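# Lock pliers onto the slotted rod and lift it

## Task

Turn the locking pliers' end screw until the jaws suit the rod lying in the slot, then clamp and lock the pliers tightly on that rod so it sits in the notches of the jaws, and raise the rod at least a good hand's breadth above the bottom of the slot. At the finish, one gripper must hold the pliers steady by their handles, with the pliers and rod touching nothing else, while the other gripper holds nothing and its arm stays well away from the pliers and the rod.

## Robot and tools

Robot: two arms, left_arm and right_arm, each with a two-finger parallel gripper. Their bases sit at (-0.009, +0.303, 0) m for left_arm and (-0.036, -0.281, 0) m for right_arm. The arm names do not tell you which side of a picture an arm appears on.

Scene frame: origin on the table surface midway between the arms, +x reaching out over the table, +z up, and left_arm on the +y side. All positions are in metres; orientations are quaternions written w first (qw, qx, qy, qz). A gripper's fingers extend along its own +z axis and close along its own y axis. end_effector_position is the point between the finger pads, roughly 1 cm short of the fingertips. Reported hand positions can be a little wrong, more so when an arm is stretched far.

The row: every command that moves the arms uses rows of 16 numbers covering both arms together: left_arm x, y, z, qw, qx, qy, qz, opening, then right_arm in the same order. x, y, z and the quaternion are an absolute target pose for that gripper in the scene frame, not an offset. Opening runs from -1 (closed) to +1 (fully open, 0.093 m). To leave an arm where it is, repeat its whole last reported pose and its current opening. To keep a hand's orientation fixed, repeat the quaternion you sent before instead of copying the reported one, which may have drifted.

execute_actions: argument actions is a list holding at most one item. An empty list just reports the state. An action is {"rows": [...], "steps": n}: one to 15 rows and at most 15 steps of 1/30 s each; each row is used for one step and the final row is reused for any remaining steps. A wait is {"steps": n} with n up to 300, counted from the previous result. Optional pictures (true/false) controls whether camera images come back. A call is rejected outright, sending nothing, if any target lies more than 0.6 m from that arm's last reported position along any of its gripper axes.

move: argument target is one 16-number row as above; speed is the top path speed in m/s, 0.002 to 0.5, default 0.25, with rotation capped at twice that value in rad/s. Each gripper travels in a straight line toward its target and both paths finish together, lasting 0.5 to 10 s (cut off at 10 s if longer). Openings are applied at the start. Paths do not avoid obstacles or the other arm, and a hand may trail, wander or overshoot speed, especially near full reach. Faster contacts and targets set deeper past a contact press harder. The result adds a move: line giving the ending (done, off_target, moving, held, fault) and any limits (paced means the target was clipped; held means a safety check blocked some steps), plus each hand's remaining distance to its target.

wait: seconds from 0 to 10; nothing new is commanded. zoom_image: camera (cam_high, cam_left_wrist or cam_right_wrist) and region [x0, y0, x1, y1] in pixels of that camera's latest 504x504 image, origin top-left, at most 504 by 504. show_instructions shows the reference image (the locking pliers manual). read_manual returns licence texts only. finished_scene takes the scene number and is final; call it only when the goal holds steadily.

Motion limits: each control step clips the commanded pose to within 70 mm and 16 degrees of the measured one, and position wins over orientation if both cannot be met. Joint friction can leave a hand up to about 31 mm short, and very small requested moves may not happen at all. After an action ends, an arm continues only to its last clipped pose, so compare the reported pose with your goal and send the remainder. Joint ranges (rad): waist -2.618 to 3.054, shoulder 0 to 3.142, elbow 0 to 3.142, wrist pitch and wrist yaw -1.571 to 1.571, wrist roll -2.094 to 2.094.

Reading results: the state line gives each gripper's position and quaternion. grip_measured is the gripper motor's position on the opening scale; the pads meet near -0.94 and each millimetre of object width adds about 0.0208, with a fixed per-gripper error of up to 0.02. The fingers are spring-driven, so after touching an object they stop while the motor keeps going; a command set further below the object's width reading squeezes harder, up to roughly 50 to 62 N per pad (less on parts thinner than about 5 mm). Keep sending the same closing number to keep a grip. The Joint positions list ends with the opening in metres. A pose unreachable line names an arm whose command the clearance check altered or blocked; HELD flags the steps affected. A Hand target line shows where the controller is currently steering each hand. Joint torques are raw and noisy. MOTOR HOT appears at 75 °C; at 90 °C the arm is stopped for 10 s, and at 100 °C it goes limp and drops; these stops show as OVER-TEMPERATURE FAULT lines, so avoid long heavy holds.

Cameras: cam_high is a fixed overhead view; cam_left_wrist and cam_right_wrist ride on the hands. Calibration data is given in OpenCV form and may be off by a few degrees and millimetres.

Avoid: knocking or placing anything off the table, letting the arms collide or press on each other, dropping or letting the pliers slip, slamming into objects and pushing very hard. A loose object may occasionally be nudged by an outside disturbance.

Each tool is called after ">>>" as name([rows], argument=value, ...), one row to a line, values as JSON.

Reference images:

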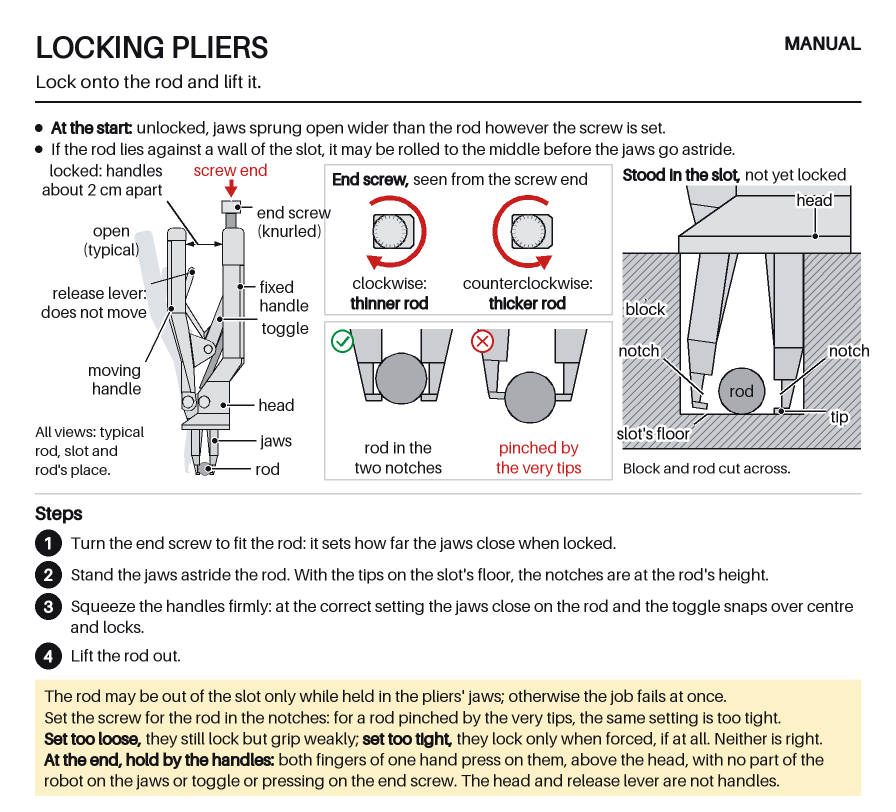

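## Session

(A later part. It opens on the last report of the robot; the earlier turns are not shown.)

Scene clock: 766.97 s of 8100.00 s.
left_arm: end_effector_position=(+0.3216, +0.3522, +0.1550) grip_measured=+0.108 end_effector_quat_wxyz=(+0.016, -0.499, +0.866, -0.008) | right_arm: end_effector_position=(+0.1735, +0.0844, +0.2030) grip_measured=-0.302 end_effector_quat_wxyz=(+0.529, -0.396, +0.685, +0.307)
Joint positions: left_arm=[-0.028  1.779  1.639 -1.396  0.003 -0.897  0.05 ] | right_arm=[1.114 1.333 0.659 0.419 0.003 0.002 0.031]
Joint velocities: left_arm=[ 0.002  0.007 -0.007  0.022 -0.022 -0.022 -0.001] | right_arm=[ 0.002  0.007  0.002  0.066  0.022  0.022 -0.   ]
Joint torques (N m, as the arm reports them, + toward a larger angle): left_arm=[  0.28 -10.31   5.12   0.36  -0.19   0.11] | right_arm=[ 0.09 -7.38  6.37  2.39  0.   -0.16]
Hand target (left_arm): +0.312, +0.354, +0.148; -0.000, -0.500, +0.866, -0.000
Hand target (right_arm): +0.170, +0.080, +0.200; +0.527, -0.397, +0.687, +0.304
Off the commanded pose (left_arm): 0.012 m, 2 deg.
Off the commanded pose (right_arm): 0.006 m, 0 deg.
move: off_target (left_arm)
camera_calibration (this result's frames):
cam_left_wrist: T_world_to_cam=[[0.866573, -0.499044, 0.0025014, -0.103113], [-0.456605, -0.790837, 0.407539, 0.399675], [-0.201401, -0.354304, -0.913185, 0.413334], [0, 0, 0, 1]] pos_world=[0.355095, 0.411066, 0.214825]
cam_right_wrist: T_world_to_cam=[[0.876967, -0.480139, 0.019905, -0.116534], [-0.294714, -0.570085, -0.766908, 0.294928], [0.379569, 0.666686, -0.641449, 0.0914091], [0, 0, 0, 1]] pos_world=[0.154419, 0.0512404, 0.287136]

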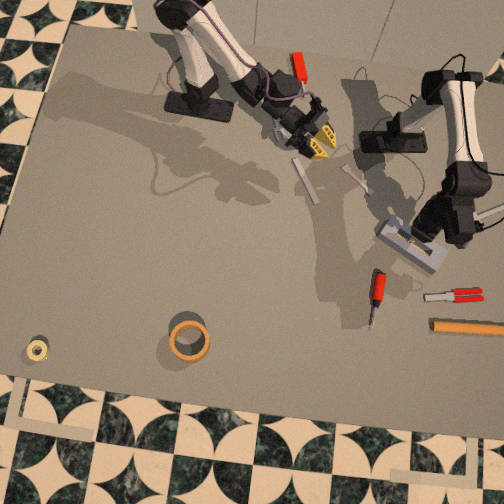

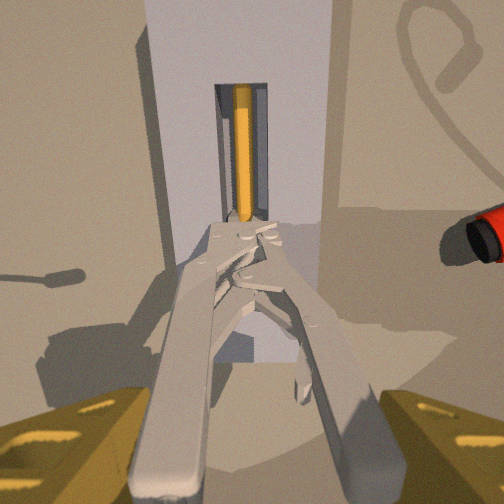

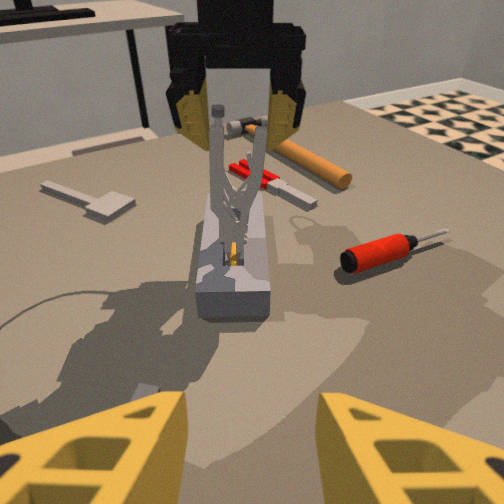

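>>> move(target=[0.312,0.354,0.148,0,-0.5,0.866,0,0.05,0.17,0.08,0.2,0.527,-0.397,0.687,0.304,-0.3], speed=0.02)

>>> move(target=[0.312,0.354,0.148,0,-0.5,0.866,0,0.0,0.17,0.08,0.2,0.527,-0.397,0.687,0.304,-0.3], speed=0.02)

Scene clock: 770.60 s of 8100.00 s.
left_arm: end_effector_position=(+0.3219, +0.3522, +0.1553) grip_measured=+0.055 end_effector_quat_wxyz=(+0.017, -0.498, +0.867, -0.008) | right_arm: end_effector_position=(+0.1735, +0.0844, +0.2030) grip_measured=-0.302 end_effector_quat_wxyz=(+0.529, -0.396, +0.685, +0.307)
Joint positions: left_arm=[-0.028  1.778  1.639 -1.395  0.003 -0.896  0.048] | right_arm=[1.114 1.333 0.659 0.419 0.003 0.002 0.031]
Joint velocities: left_arm=[-0.007 -0.007  0.002  0.007 -0.007  0.022  0.001] | right_arm=[-0.002 -0.012 -0.022 -0.007 -0.022 -0.037 -0.   ]
Joint torques (N m, as the arm reports them, + toward a larger angle): left_arm=[  0.32 -10.25   4.92   0.3   -0.14   0.07] | right_arm=[ 0.08 -7.38  6.39  2.39  0.   -0.15]
Hand target (left_arm): +0.312, +0.354, +0.148; +0.000, -0.500, +0.866, -0.000
Hand target (right_arm): +0.170, +0.080, +0.200; +0.527, -0.397, +0.687, +0.304
Off the commanded pose (left_arm): 0.012 m, 2 deg.
Off the commanded pose (right_arm): 0.006 m, 0 deg.
move: off_target (left_arm)
camera_calibration (this result's frames):
cam_left_wrist: T_world_to_cam=[[0.865803, -0.500366, 0.00426274, -0.102854], [-0.458731, -0.7903, 0.406193, 0.400359], [-0.199876, -0.353639, -0.913777, 0.413096], [0, 0, 0, 1]] pos_world=[0.355276, 0.411026, 0.215294]
cam_right_wrist: T_world_to_cam=[[0.876967, -0.480139, 0.019905, -0.116534], [-0.294714, -0.570085, -0.766908, 0.294928], [0.379569, 0.666686, -0.641449, 0.0914091], [0, 0, 0, 1]] pos_world=[0.154419, 0.0512404, 0.287136]

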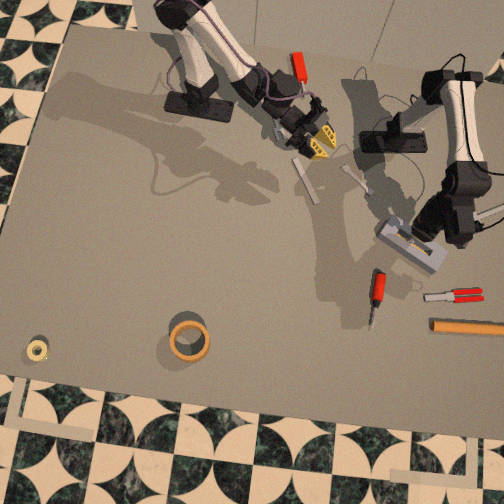

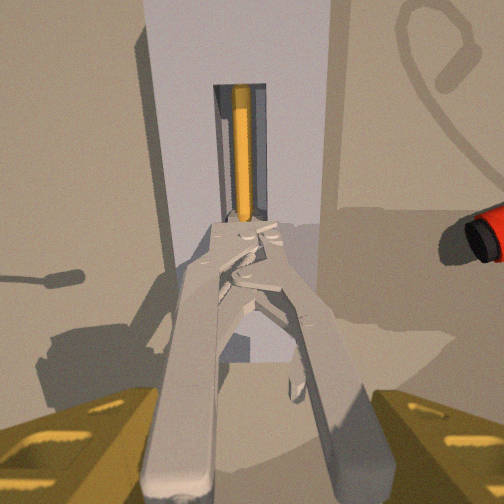

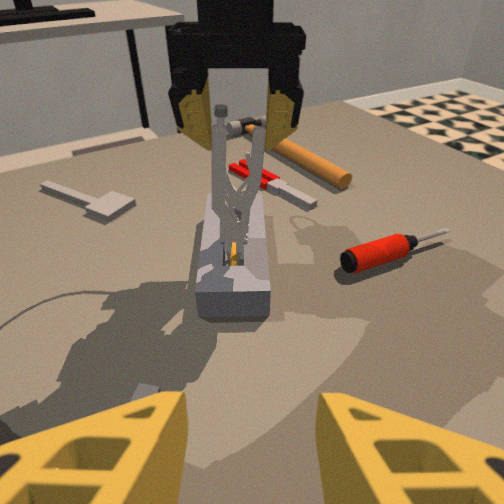

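Scene clock: 771.77 s of 8100.00 s.
left_arm: end_effector_position=(+0.3213, +0.3524, +0.1553) grip_measured=+0.002 end_effector_quat_wxyz=(+0.016, -0.498, +0.867, -0.007) | right_arm: end_effector_position=(+0.1735, +0.0844, +0.2030) grip_measured=-0.302 end_effector_quat_wxyz=(+0.529, -0.396, +0.685, +0.307)
Joint positions: left_arm=[-0.028  1.778  1.639 -1.397  0.002 -0.896  0.045] | right_arm=[1.114 1.333 0.659 0.419 0.003 0.002 0.031]
Joint velocities: left_arm=[-0.017  0.002  0.007  0.037 -0.007  0.066 -0.   ] | right_arm=[-0.012  0.002 -0.002  0.037  0.037 -0.007  0.001]
Joint torques (N m, as the arm reports them, + toward a larger angle): left_arm=[  0.43 -10.23   4.94   0.35  -0.14   0.11] | right_arm=[ 0.11 -7.36  6.36  2.39 -0.02 -0.15]
Hand target (left_arm): +0.312, +0.354, +0.148; -0.000, -0.500, +0.866, -0.000
Hand target (right_arm): +0.170, +0.080, +0.200; +0.527, -0.397, +0.687, +0.304
Off the commanded pose (left_arm): 0.012 m, 2 deg.
Off the commanded pose (right_arm): 0.006 m, 0 deg.
move: off_target (left_arm)
camera_calibration (this result's frames):
cam_left_wrist: T_world_to_cam=[[0.865838, -0.500321, 0.00152228, -0.101861], [-0.457676, -0.790801, 0.406408, 0.400039], [-0.202131, -0.352581, -0.91369, 0.413359], [0, 0, 0, 1]] pos_world=[0.354836, 0.41113, 0.215258]
cam_right_wrist: T_world_to_cam=[[0.876967, -0.480139, 0.019905, -0.116534], [-0.294714, -0.570085, -0.766908, 0.294928], [0.379569, 0.666686, -0.641449, 0.0914091], [0, 0, 0, 1]] pos_world=[0.154419, 0.0512404, 0.287136]

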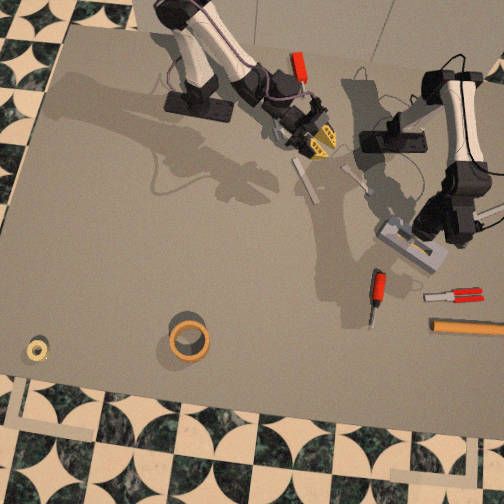

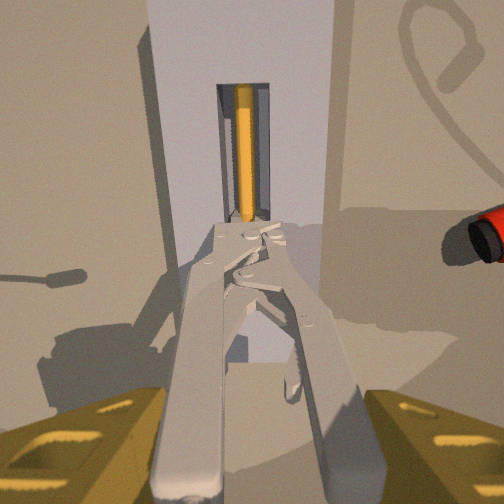

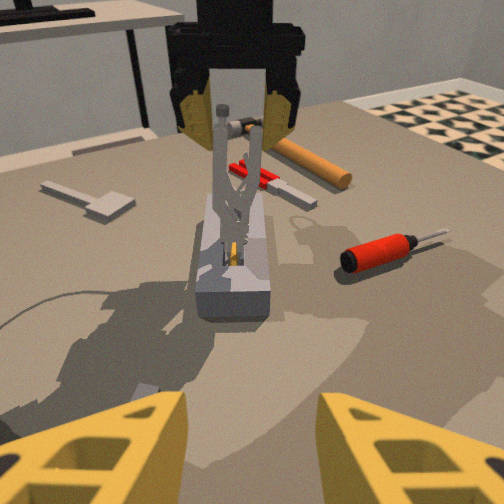

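>>> move(target=[0.314,0.353,0.19,0,-0.5,0.866,0,0.5,0.17,0.08,0.2,0.527,-0.397,0.687,0.304,-0.3], speed=0.05)

>>> move(target=[0.290,0.365,0.188,0,-0.2164,0.9763,0,0.0,0.17,0.08,0.2,0.527,-0.397,0.687,0.304,-0.3], speed=0.12)

>>> move(target=[0.292,0.364,0.172,0,-0.2164,0.9763,0,-0.45,0.17,0.08,0.2,0.527,-0.397,0.687,0.304,-0.3], speed=0.03)

Scene clock: 781.40 s of 8100.00 s.
left_arm: end_effector_position=(+0.3115, +0.3510, +0.1870) grip_measured=+0.498 end_effector_quat_wxyz=(+0.007, -0.499, +0.867, -0.004) | right_arm: end_effector_position=(+0.1735, +0.0844, +0.2030) grip_measured=-0.302 end_effector_quat_wxyz=(+0.529, -0.396, +0.685, +0.307)
Joint positions: left_arm=[-0.028  1.778  1.767 -1.544  0.001 -0.896  0.069] | right_arm=[1.114 1.333 0.659 0.419 0.003 0.002 0.031]
Joint velocities: left_arm=[-0.007  0.007 -0.017  0.007  0.051  0.007  0.   ] | right_arm=[ 0.002 -0.017  0.012 -0.066 -0.066 -0.037 -0.   ]
Joint torques (N m, as the arm reports them, + toward a larger angle): left_arm=[ 0.06 -8.65 10.12  0.24 -0.13  0.01] | right_arm=[ 0.08 -7.35  6.36  2.4  -0.01 -0.14]
Hand target (left_arm): +0.313, +0.353, +0.189; +0.008, -0.500, +0.866, -0.003
Hand target (right_arm): +0.170, +0.080, +0.200; +0.527, -0.397, +0.687, +0.304
Off the commanded pose (left_arm): 0.004 m, 1 deg.
Off the commanded pose (right_arm): 0.006 m, 0 deg.
joint sent to its limit (left arm) — the command would take joint 4 (wrist pitch) past its lower limit, so that joint was sent only as far as its limit.
move: done
camera_calibration (this result's frames):
cam_left_wrist: T_world_to_cam=[[0.865734, -0.500327, -0.0133402, -0.0913485], [-0.450036, -0.789824, 0.416709, 0.376962], [-0.219027, -0.354755, -0.908942, 0.444957], [0, 0, 0, 1]] pos_world=[0.346187, 0.40988, 0.246138]
cam_right_wrist: T_world_to_cam=[[0.876967, -0.480139, 0.019905, -0.116534], [-0.294714, -0.570085, -0.766908, 0.294928], [0.379569, 0.666686, -0.641449, 0.0914091], [0, 0, 0, 1]] pos_world=[0.154419, 0.0512404, 0.287136]

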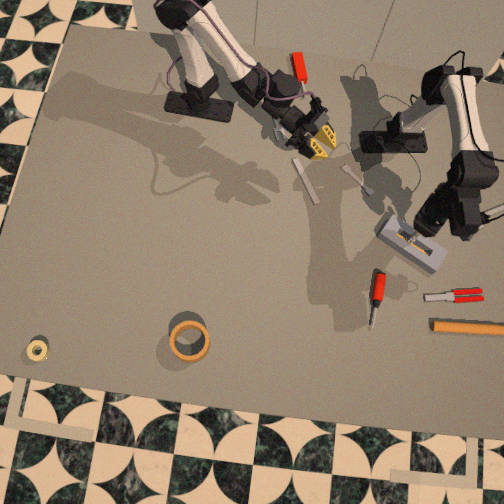

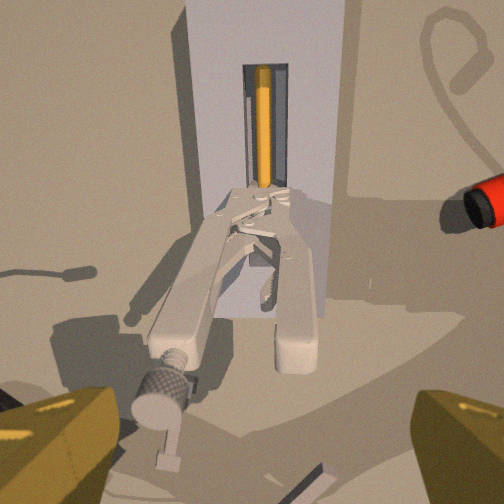

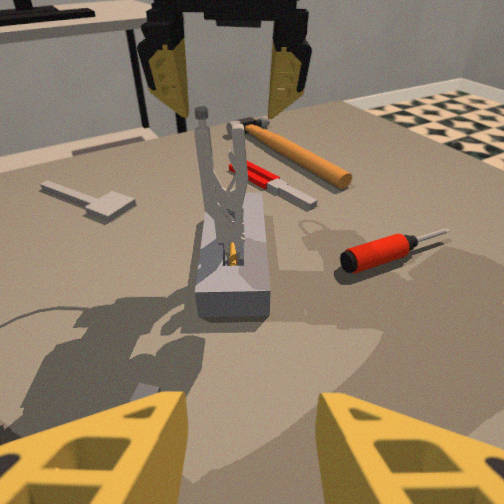

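Scene clock: 784.37 s of 8100.00 s.
left_arm: end_effector_position=(+0.2983, +0.3637, +0.1905) grip_measured=+0.002 end_effector_quat_wxyz=(+0.010, -0.217, +0.976, -0.000) | right_arm: end_effector_position=(+0.1735, +0.0844, +0.2030) grip_measured=-0.302 end_effector_quat_wxyz=(+0.529, -0.396, +0.685, +0.307)
Joint positions: left_arm=[ 0.018  1.733  1.729 -1.546  0.    -0.244  0.045] | right_arm=[1.114 1.333 0.659 0.419 0.003 0.002 0.031]
Joint velocities: left_arm=[-0.007 -0.002 -0.002 -0.066 -0.095 -0.037 -0.001] | right_arm=[-0.017 -0.022  0.007 -0.051 -0.051  0.037  0.001]
Joint torques (N m, as the arm reports them, + toward a larger angle): left_arm=[  0.27 -10.62   5.37   0.37  -0.13   0.1 ] | right_arm=[ 0.05 -7.38  6.36  2.4  -0.01 -0.15]
Hand target (left_arm): +0.290, +0.365, +0.188; -0.000, -0.216, +0.976, +0.001
Hand target (right_arm): +0.170, +0.080, +0.200; +0.527, -0.397, +0.687, +0.304
Off the commanded pose (left_arm): 0.009 m, 1 deg.
Off the commanded pose (right_arm): 0.006 m, 0 deg.
move: done
camera_calibration (this result's frames):
cam_left_wrist: T_world_to_cam=[[0.42735, -0.903821, -0.0219094, 0.20566], [-0.821885, -0.398476, 0.40709, 0.349969], [-0.376667, -0.155963, -0.913125, 0.425324], [0, 0, 0, 1]] pos_world=[0.359951, 0.391669, 0.250411]
cam_right_wrist: T_world_to_cam=[[0.876967, -0.480139, 0.019905, -0.116534], [-0.294714, -0.570085, -0.766908, 0.294928], [0.379569, 0.666686, -0.641449, 0.0914091], [0, 0, 0, 1]] pos_world=[0.154419, 0.0512404, 0.287136]

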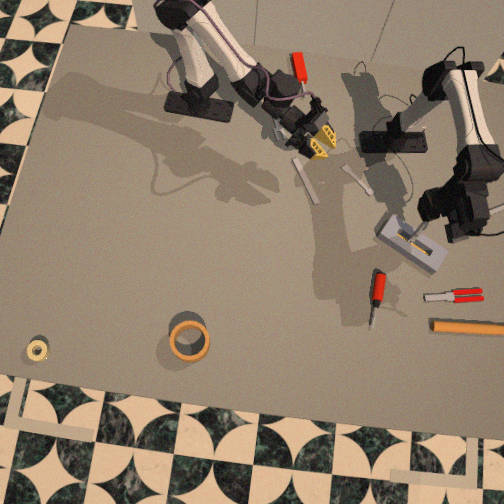

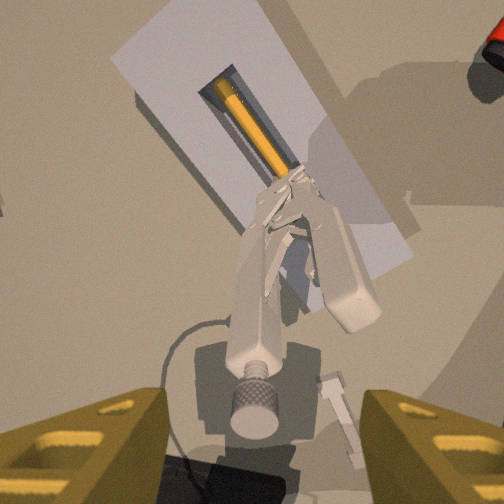

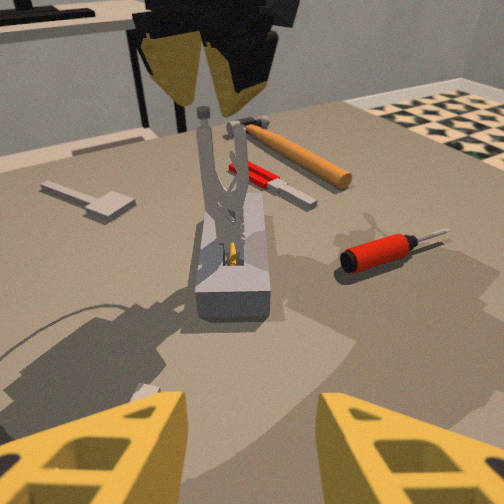

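Scene clock: 785.27 s of 8100.00 s.
left_arm: end_effector_position=(+0.2956, +0.3632, +0.1734) grip_measured=-0.448 end_effector_quat_wxyz=(-0.003, -0.217, +0.976, -0.000) | right_arm: end_effector_position=(+0.1735, +0.0844, +0.2030) grip_measured=-0.302 end_effector_quat_wxyz=(+0.529, -0.396, +0.685, +0.307)
Joint positions: left_arm=[ 0.018  1.733  1.66  -1.502  0.    -0.244  0.024] | right_arm=[1.114 1.333 0.659 0.419 0.003 0.002 0.031]
Joint velocities: left_arm=[ 0.002 -0.007  0.002 -0.066 -0.066 -0.037 -0.   ] | right_arm=[ 0.017  0.012  0.007 -0.007  0.022  0.037 -0.   ]
Joint torques (N m, as the arm reports them, + toward a larger angle): left_arm=[ -0.01 -10.97   5.51   0.47  -0.14   0.11] | right_arm=[ 0.08 -7.4   6.33  2.4  -0.03 -0.14]
Hand target (left_arm): +0.292, +0.364, +0.172; -0.000, -0.216, +0.976, -0.000
Hand target (right_arm): +0.170, +0.080, +0.200; +0.527, -0.397, +0.687, +0.304
Off the commanded pose (left_arm): 0.004 m, 0 deg.
Off the commanded pose (right_arm): 0.006 m, 0 deg.
move: done
camera_calibration (this result's frames):
cam_left_wrist: T_world_to_cam=[[0.426377, -0.904107, -0.0281629, 0.207427], [-0.811545, -0.396104, 0.429531, 0.346723], [-0.399497, -0.160287, -0.902613, 0.415112], [0, 0, 0, 1]] pos_world=[0.358775, 0.391412, 0.231599]
cam_right_wrist: T_world_to_cam=[[0.876967, -0.480139, 0.019905, -0.116534], [-0.294714, -0.570085, -0.766908, 0.294928], [0.379569, 0.666686, -0.641449, 0.0914091], [0, 0, 0, 1]] pos_world=[0.154419, 0.0512404, 0.287136]

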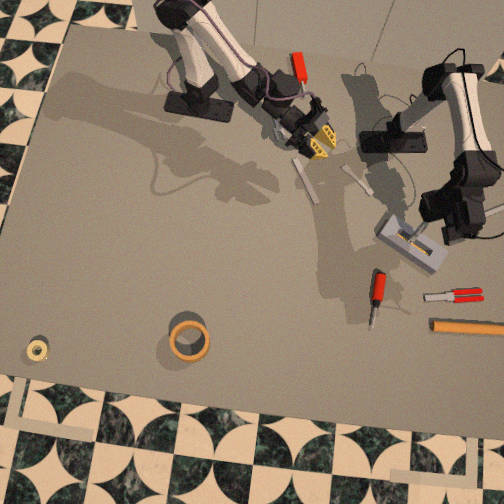

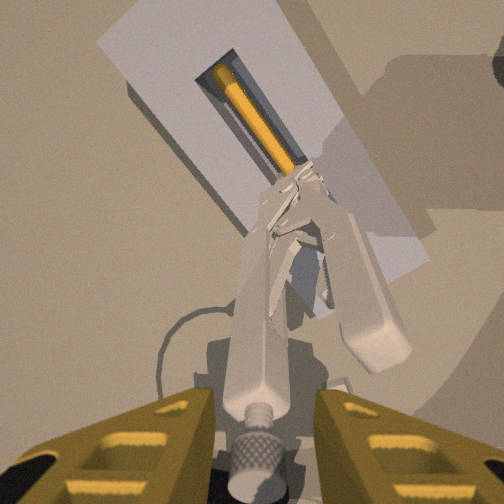

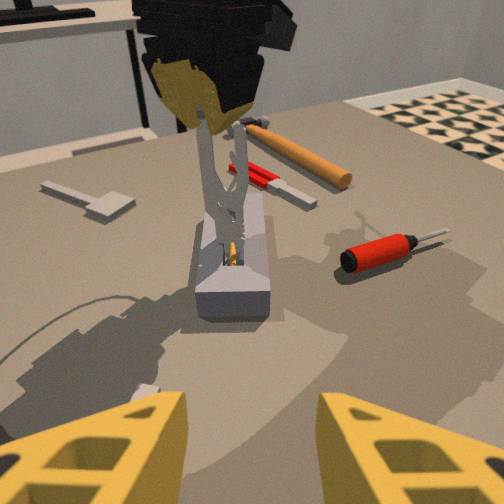

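>>> move(target=[0.294,0.364,0.185,0,-0.2164,0.9763,0,-0.45,0.17,0.08,0.2,0.527,-0.397,0.687,0.304,-0.3], speed=0.02)

>>> move(target=[0.294,0.364,0.182,0,-0.2164,0.9763,0,-0.82,0.17,0.08,0.2,0.527,-0.397,0.687,0.304,-0.3], speed=0.02)

>>> move(target=[0.294,0.364,0.182,0,-0.8192,0.5736,0,-0.82,0.17,0.08,0.2,0.527,-0.397,0.687,0.304,-0.3], speed=0.15)

>>> move(target=[0.294,0.364,0.182,0,-0.7716,0.6361,0,-0.82,0.17,0.08,0.2,0.527,-0.397,0.687,0.304,-0.3], speed=0.08)

Scene clock: 789.47 s of 8100.00 s.
left_arm: end_effector_position=(+0.2924, +0.3625, +0.1783) grip_measured=-0.448 end_effector_quat_wxyz=(-0.008, -0.217, +0.976, +0.000) | right_arm: end_effector_position=(+0.1735, +0.0844, +0.2030) grip_measured=-0.302 end_effector_quat_wxyz=(+0.529, -0.396, +0.685, +0.307)
Joint positions: left_arm=[ 0.018  1.733  1.679 -1.532  0.    -0.244  0.024] | right_arm=[1.114 1.333 0.659 0.419 0.003 0.002 0.031]
Joint velocities: left_arm=[-0.002 -0.002 -0.012  0.022  0.081  0.095 -0.001] | right_arm=[-0.007  0.027 -0.007 -0.007 -0.022 -0.037 -0.001]
Joint torques (N m, as the arm reports them, + toward a larger angle): left_arm=[ 0.03 -9.54 10.29  0.21 -0.07  0.12] | right_arm=[ 0.06 -7.41  6.35  2.4  -0.01 -0.15]
Hand target (left_arm): +0.294, +0.364, +0.185; +0.000, -0.216, +0.976, +0.000
Hand target (right_arm): +0.170, +0.080, +0.200; +0.527, -0.397, +0.687, +0.304
Off the commanded pose (left_arm): 0.007 m, 1 deg.
Off the commanded pose (right_arm): 0.006 m, 0 deg.
move: done
camera_calibration (this result's frames):
cam_left_wrist: T_world_to_cam=[[0.426091, -0.904163, -0.030582, 0.208896], [-0.807322, -0.395274, 0.438165, 0.338714], [-0.408261, -0.162009, -0.898374, 0.420545], [0, 0, 0, 1]] pos_world=[0.356135, 0.390893, 0.235783]
cam_right_wrist: T_world_to_cam=[[0.876967, -0.480139, 0.019905, -0.116534], [-0.294714, -0.570085, -0.766908, 0.294928], [0.379569, 0.666686, -0.641449, 0.0914091], [0, 0, 0, 1]] pos_world=[0.154419, 0.0512404, 0.287136]

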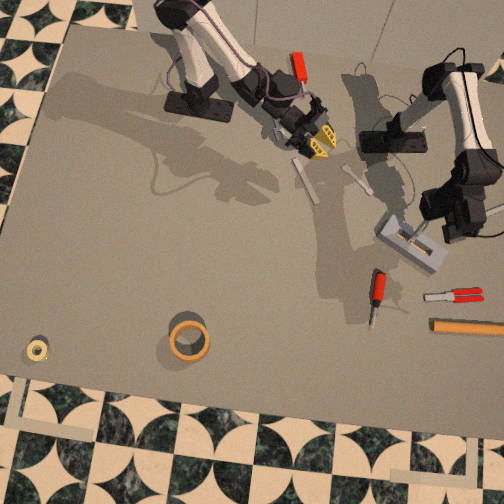

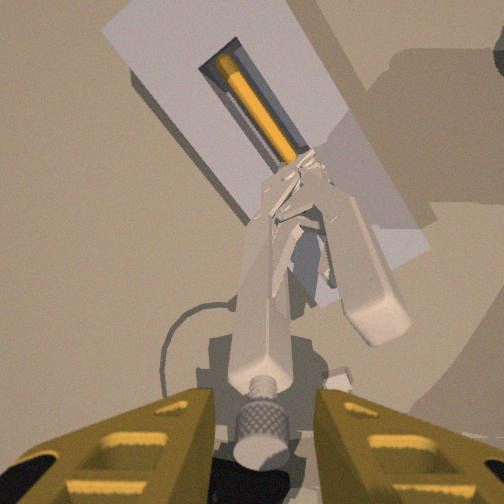

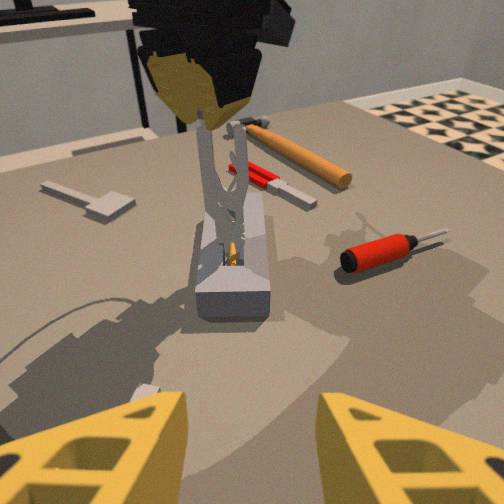

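Scene clock: 790.17 s of 8100.00 s.
left_arm: end_effector_position=(+0.2924, +0.3626, +0.1783) grip_measured=-0.808 end_effector_quat_wxyz=(-0.008, -0.217, +0.976, +0.000) | right_arm: end_effector_position=(+0.1735, +0.0844, +0.2030) grip_measured=-0.302 end_effector_quat_wxyz=(+0.529, -0.396, +0.685, +0.307)
Joint positions: left_arm=[ 0.018  1.733  1.679 -1.532 -0.    -0.244  0.006] | right_arm=[1.114 1.333 0.659 0.419 0.003 0.002 0.031]
Joint velocities: left_arm=[-0.002  0.002 -0.002 -0.022  0.037  0.007  0.001] | right_arm=[-0.002  0.007 -0.007  0.051 -0.081  0.022 -0.001]
Joint torques (N m, as the arm reports them, + toward a larger angle): left_arm=[ 0.05 -9.79  8.99  0.32 -0.05  0.12] | right_arm=[ 0.06 -7.42  6.3   2.4  -0.01 -0.14]
Hand target (left_arm): +0.294, +0.364, +0.182; +0.000, -0.216, +0.976, +0.000
Hand target (right_arm): +0.170, +0.080, +0.200; +0.527, -0.397, +0.687, +0.304
Off the commanded pose (left_arm): 0.004 m, 1 deg.
Off the commanded pose (right_arm): 0.006 m, 0 deg.
move: done
camera_calibration (this result's frames):
cam_left_wrist: T_world_to_cam=[[0.426083, -0.904154, -0.0309518, 0.209023], [-0.807292, -0.395434, 0.438077, 0.338793], [-0.408328, -0.16167, -0.898405, 0.420453], [0, 0, 0, 1]] pos_world=[0.356127, 0.390934, 0.235789]
cam_right_wrist: T_world_to_cam=[[0.876967, -0.480139, 0.019905, -0.116534], [-0.294714, -0.570085, -0.766908, 0.294928], [0.379569, 0.666686, -0.641449, 0.0914091], [0, 0, 0, 1]] pos_world=[0.154419, 0.0512404, 0.287136]

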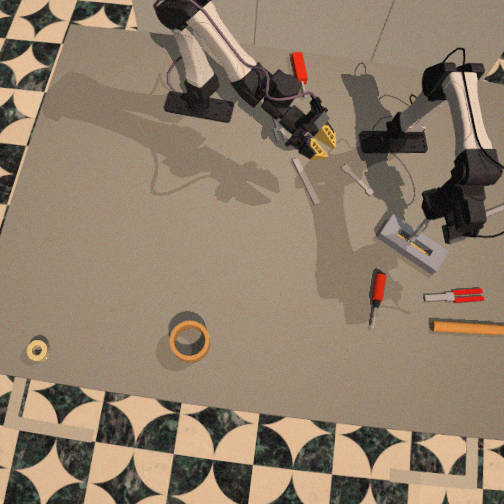

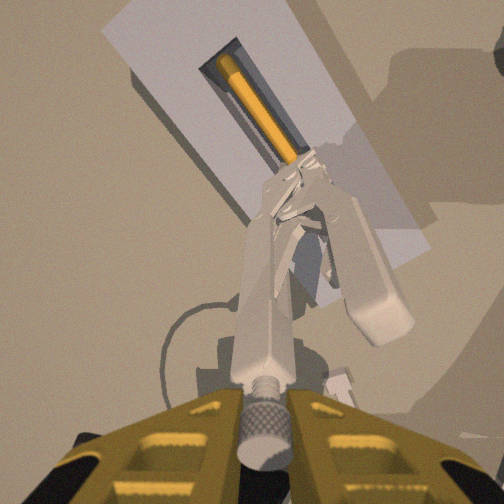

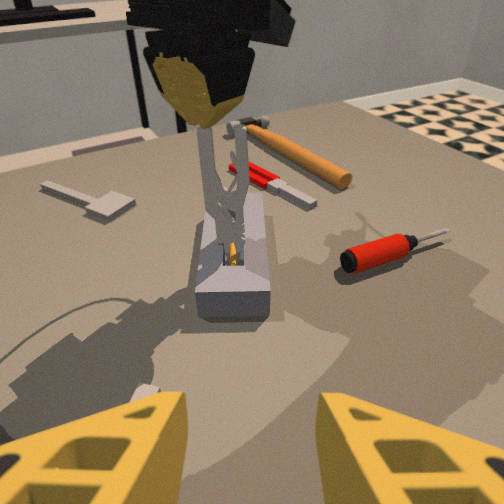

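Scene clock: 795.57 s of 8100.00 s.
left_arm: end_effector_position=(+0.2967, +0.3606, +0.1783) grip_measured=-0.809 end_effector_quat_wxyz=(+0.005, +0.814, -0.581, +0.006) | right_arm: end_effector_position=(+0.1735, +0.0844, +0.2030) grip_measured=-0.302 end_effector_quat_wxyz=(+0.529, -0.396, +0.685, +0.307)
Joint positions: left_arm=[ 0.018  1.733  1.679 -1.516  0.016 -1.708  0.006] | right_arm=[1.114 1.333 0.659 0.419 0.003 0.002 0.031]
Joint velocities: left_arm=[-0.002  0.002  0.007 -0.066  0.051 -0.051 -0.   ] | right_arm=[-0.017  0.007 -0.002  0.051 -0.051 -0.022  0.   ]
Joint torques (N m, as the arm reports them, + toward a larger angle): left_arm=[-0.02 -9.82  8.82  0.11 -0.33 -0.1 ] | right_arm=[ 0.07 -7.39  6.35  2.4  -0.01 -0.15]
Hand target (left_arm): +0.294, +0.364, +0.182; -0.000, +0.819, -0.574, +0.000
Hand target (right_arm): +0.170, +0.080, +0.200; +0.527, -0.397, +0.687, +0.304
Off the commanded pose (left_arm): 0.006 m, 1 deg.
Off the commanded pose (right_arm): 0.006 m, 0 deg.
move: done
camera_calibration (this result's frames):
cam_left_wrist: T_world_to_cam=[[0.94458, 0.327005, -0.0289231, -0.392745], [0.305836, -0.844558, 0.439529, 0.172927], [0.119301, -0.424016, -0.897762, 0.35983], [0, 0, 0, 1]] pos_world=[0.275164, 0.42705, 0.235676]
cam_right_wrist: T_world_to_cam=[[0.876967, -0.480139, 0.019905, -0.116534], [-0.294714, -0.570085, -0.766908, 0.294928], [0.379569, 0.666686, -0.641449, 0.0914091], [0, 0, 0, 1]] pos_world=[0.154419, 0.0512404, 0.287136]

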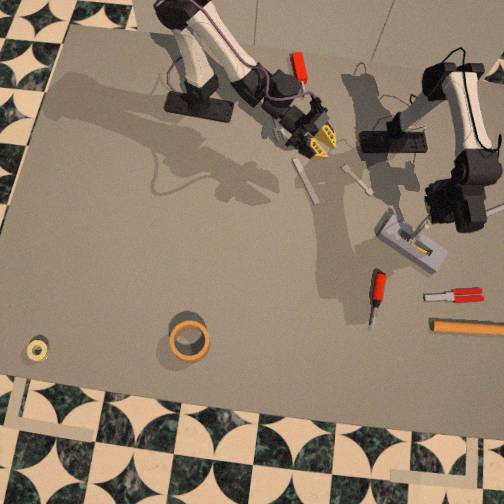

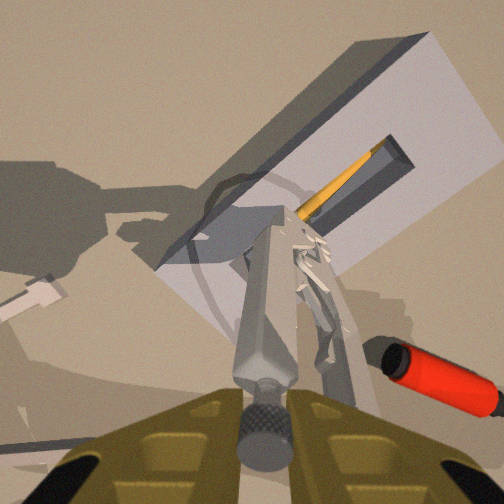

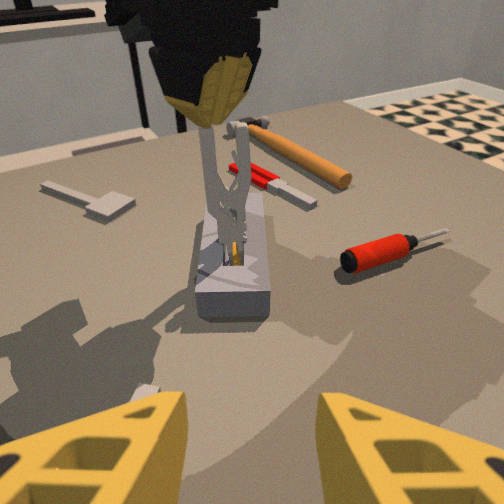

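Scene clock: 796.77 s of 8100.00 s.
left_arm: end_effector_position=(+0.2972, +0.3611, +0.1783) grip_measured=-0.809 end_effector_quat_wxyz=(+0.003, +0.776, -0.630, +0.007) | right_arm: end_effector_position=(+0.1735, +0.0844, +0.2030) grip_measured=-0.302 end_effector_quat_wxyz=(+0.529, -0.396, +0.685, +0.307)
Joint positions: left_arm=[ 0.018  1.733  1.679 -1.513  0.014 -1.584  0.006] | right_arm=[1.114 1.333 0.659 0.419 0.003 0.002 0.031]
Joint velocities: left_arm=[-0.002  0.002 -0.002 -0.037  0.051  0.081 -0.   ] | right_arm=[ 0.002 -0.017  0.007 -0.022  0.022 -0.022 -0.001]
Joint torques (N m, as the arm reports them, + toward a larger angle): left_arm=[ 0.05 -9.75  8.94  0.07 -0.28  0.25] | right_arm=[ 0.05 -7.34  6.42  2.39 -0.02 -0.14]
Hand target (left_arm): +0.294, +0.364, +0.182; +0.000, +0.772, -0.636, -0.000
Hand target (right_arm): +0.170, +0.080, +0.200; +0.527, -0.397, +0.687, +0.304
Off the commanded pose (left_arm): 0.006 m, 1 deg.
Off the commanded pose (right_arm): 0.006 m, 0 deg.
move: done
camera_calibration (this result's frames):
cam_left_wrist: T_world_to_cam=[[0.977877, 0.207776, -0.0242057, -0.361119], [0.197201, -0.877084, 0.43799, 0.217434], [0.0697731, -0.433073, -0.898654, 0.378095], [0, 0, 0, 1]] pos_world=[0.283871, 0.429483, 0.235802]
cam_right_wrist: T_world_to_cam=[[0.876967, -0.480139, 0.019905, -0.116534], [-0.294714, -0.570085, -0.766908, 0.294928], [0.379569, 0.666686, -0.641449, 0.0914091], [0, 0, 0, 1]] pos_world=[0.154419, 0.0512404, 0.287136]

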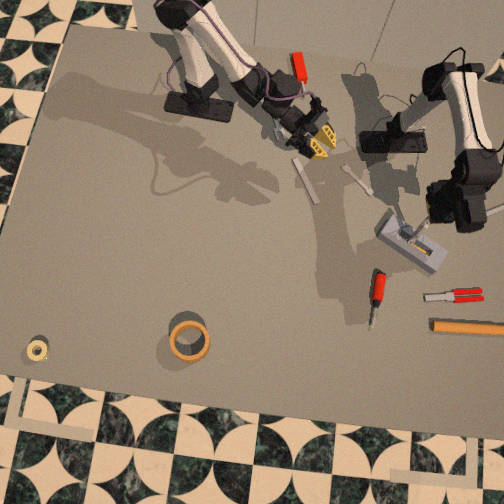

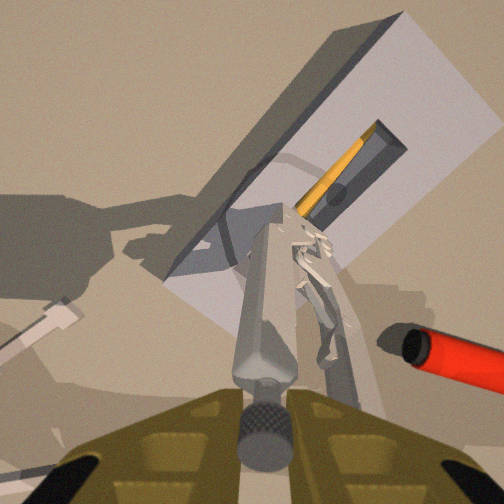

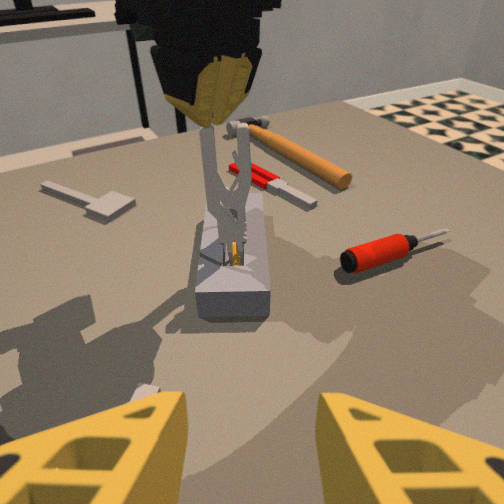

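>>> move(target=[0.294,0.364,0.182,0,-0.7716,0.6361,0,-0.45,0.17,0.08,0.2,0.527,-0.397,0.687,0.304,-0.3], speed=0.08)

>>> move(target=[0.294,0.362,0.180,0,-0.5,0.866,0,-0.45,0.17,0.08,0.2,0.527,-0.397,0.687,0.304,-0.3], speed=0.2)

>>> move(target=[0.294,0.362,0.128,0,-0.5,0.866,0,-0.45,0.235,0.276,0.135,0.612,-0.354,0.612,0.354,-0.3], speed=0.06)

Scene clock: 803.60 s of 8100.00 s.
left_arm: end_effector_position=(+0.2957, +0.3618, +0.1783) grip_measured=-0.451 end_effector_quat_wxyz=(+0.004, +0.773, -0.634, +0.002) | right_arm: end_effector_position=(+0.1735, +0.0844, +0.2030) grip_measured=-0.302 end_effector_quat_wxyz=(+0.529, -0.396, +0.685, +0.307)
Joint positions: left_arm=[ 0.018  1.733  1.679 -1.519  0.008 -1.574  0.024] | right_arm=[1.114 1.333 0.659 0.419 0.003 0.002 0.031]
Joint velocities: left_arm=[-0.007 -0.007 -0.017  0.022  0.051 -0.037 -0.001] | right_arm=[ 0.007 -0.012  0.012 -0.007 -0.007 -0.022  0.001]
Joint torques (N m, as the arm reports them, + toward a larger angle): left_arm=[-0.07 -9.66  8.9   0.11 -0.2   0.12] | right_arm=[ 0.06 -7.41  6.36  2.4  -0.02 -0.14]
Hand target (left_arm): +0.294, +0.364, +0.182; -0.000, +0.772, -0.636, -0.000
Hand target (right_arm): +0.170, +0.080, +0.200; +0.527, -0.397, +0.687, +0.304
Off the commanded pose (left_arm): 0.005 m, 1 deg.
Off the commanded pose (right_arm): 0.006 m, 0 deg.
move: done
camera_calibration (this result's frames):
cam_left_wrist: T_world_to_cam=[[0.97971, 0.198202, -0.0297491, -0.355839], [0.191392, -0.881148, 0.432374, 0.222586], [0.0594843, -0.429295, -0.901203, 0.380644], [0, 0, 0, 1]] pos_world=[0.283375, 0.430068, 0.236211]
cam_right_wrist: T_world_to_cam=[[0.876967, -0.480139, 0.019905, -0.116534], [-0.294714, -0.570085, -0.766908, 0.294928], [0.379569, 0.666686, -0.641449, 0.0914091], [0, 0, 0, 1]] pos_world=[0.154419, 0.0512404, 0.287136]

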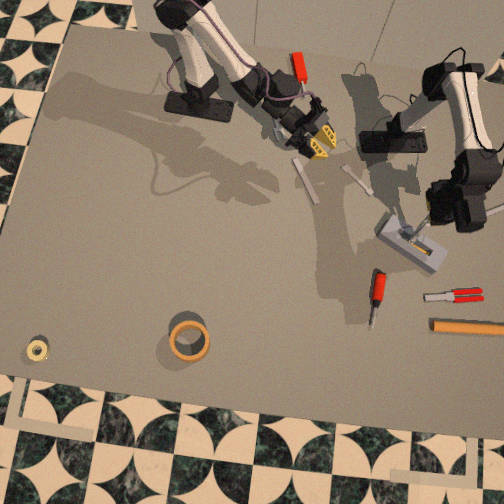

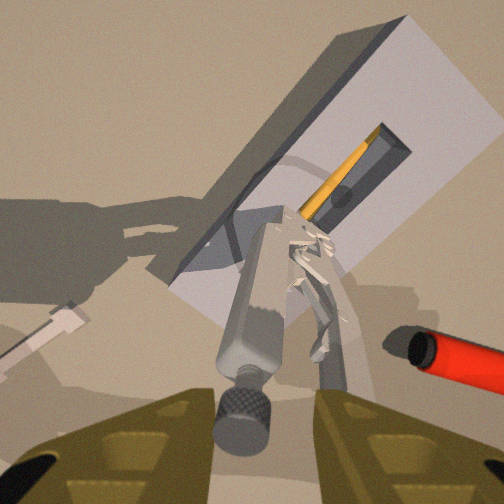

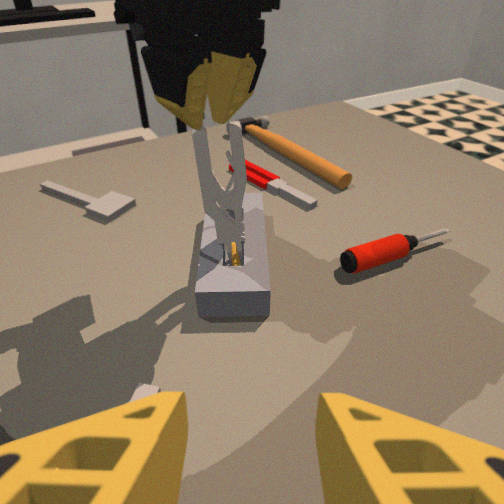

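Scene clock: 805.93 s of 8100.00 s.
left_arm: end_effector_position=(+0.2956, +0.3621, +0.1783) grip_measured=-0.451 end_effector_quat_wxyz=(-0.002, -0.506, +0.863, -0.003) | right_arm: end_effector_position=(+0.1735, +0.0844, +0.2030) grip_measured=-0.302 end_effector_quat_wxyz=(+0.529, -0.396, +0.685, +0.307)
Joint positions: left_arm=[ 0.018  1.733  1.679 -1.519  0.007 -0.866  0.024] | right_arm=[1.114 1.333 0.659 0.419 0.003 0.002 0.031]
Joint velocities: left_arm=[ 0.007 -0.017 -0.002  0.007 -0.007  0.007  0.   ] | right_arm=[-0.012 -0.002  0.002  0.007 -0.022  0.037 -0.001]
Joint torques (N m, as the arm reports them, + toward a larger angle): left_arm=[-0.43 -9.99  7.88  0.29 -0.2   0.11] | right_arm=[ 0.1  -7.39  6.38  2.39  0.   -0.15]
Hand target (left_arm): +0.294, +0.362, +0.180; -0.000, -0.500, +0.866, -0.000
Hand target (right_arm): +0.170, +0.080, +0.200; +0.527, -0.397, +0.687, +0.304
Off the commanded pose (left_arm): 0.002 m, 1 deg.
Off the commanded pose (right_arm): 0.006 m, 0 deg.
move: done
camera_calibration (this result's frames):
cam_left_wrist: T_world_to_cam=[[0.873468, -0.486253, -0.0247319, -0.0775147], [-0.429533, -0.793508, 0.431098, 0.374878], [-0.229248, -0.365927, -0.901966, 0.443304], [0, 0, 0, 1]] pos_world=[0.330356, 0.421994, 0.236319]
cam_right_wrist: T_world_to_cam=[[0.876967, -0.480139, 0.019905, -0.116534], [-0.294714, -0.570085, -0.766908, 0.294928], [0.379569, 0.666686, -0.641449, 0.0914091], [0, 0, 0, 1]] pos_world=[0.154419, 0.0512404, 0.287136]

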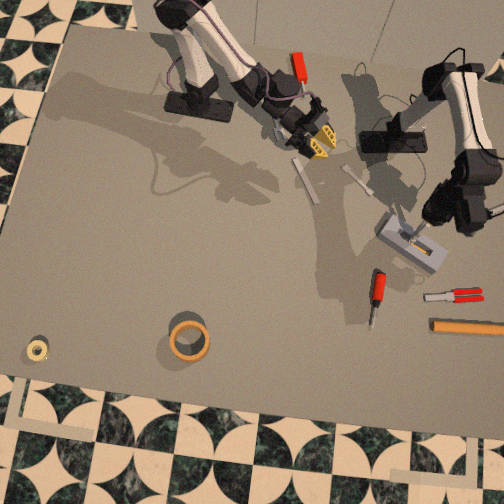

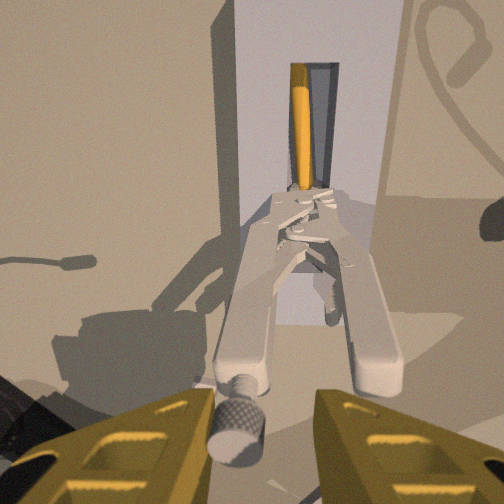

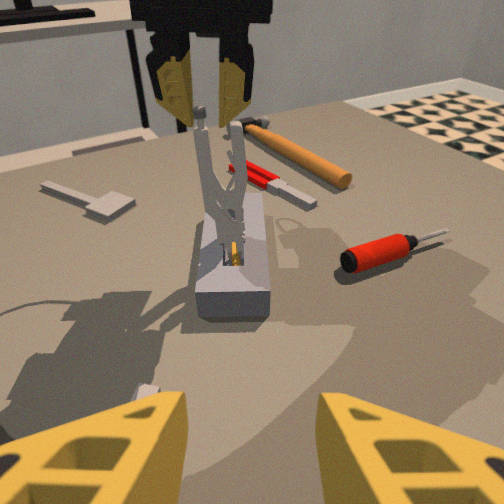

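Scene clock: 809.77 s of 8100.00 s.
left_arm: end_effector_position=(+0.2981, +0.3625, +0.1393) grip_measured=-0.451 end_effector_quat_wxyz=(+0.013, -0.505, +0.863, -0.008) | right_arm: end_effector_position=(+0.2330, +0.2712, +0.1262) grip_measured=-0.302 end_effector_quat_wxyz=(+0.602, -0.360, +0.622, +0.347)
Joint positions: left_arm=[ 0.018  1.697  1.481 -1.326  0.007 -0.864  0.024] | right_arm=[1.207 2.289 1.266 0.988 0.097 0.002 0.031]
Joint velocities: left_arm=[ 0.007 -0.012 -0.007 -0.051 -0.037 -0.066  0.002] | right_arm=[ 0.002 -0.017  0.007 -0.022 -0.081  0.007 -0.001]
Joint torques (N m, as the arm reports them, + toward a larger angle): left_arm=[-0.51 -7.62  5.56  0.5  -0.21  0.14] | right_arm=[  0.27 -12.23   8.41   2.77   0.01  -0.15]
Hand target (left_arm): +0.295, +0.362, +0.128; -0.000, -0.500, +0.866, +0.000
Hand target (right_arm): +0.232, +0.276, +0.134; +0.612, -0.353, +0.613, +0.354
Off the commanded pose (left_arm): 0.012 m, 2 deg.
Off the commanded pose (right_arm): 0.010 m, 2 deg.
move: off_target (left_arm)
camera_calibration (this result's frames):
cam_left_wrist: T_world_to_cam=[[0.872741, -0.488183, -0.0000486762, -0.0829289], [-0.444657, -0.794969, 0.41268, 0.400643], [-0.201502, -0.360141, -0.910876, 0.399768], [0, 0, 0, 1]] pos_world=[0.331078, 0.421987, 0.198797]
cam_right_wrist: T_world_to_cam=[[0.87381, -0.485563, 0.0261706, -0.0761484], [-0.202206, -0.411777, -0.888568, 0.310948], [0.442232, 0.771147, -0.457999, -0.171021], [0, 0, 0, 1]] pos_world=[0.205046, 0.222949, 0.199963]

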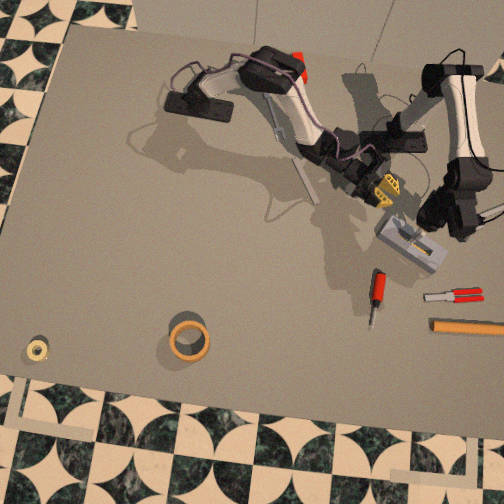

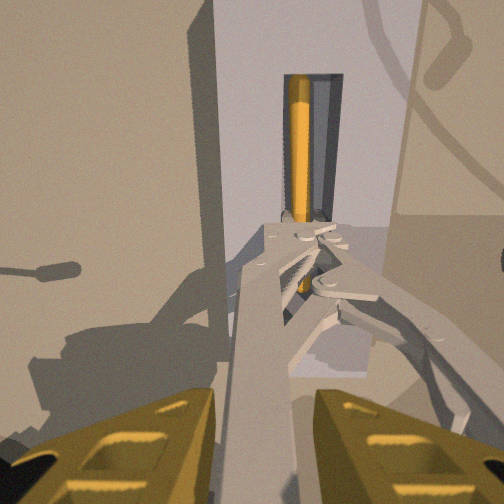

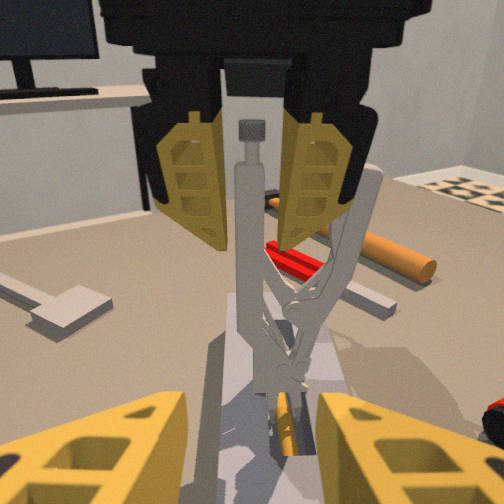

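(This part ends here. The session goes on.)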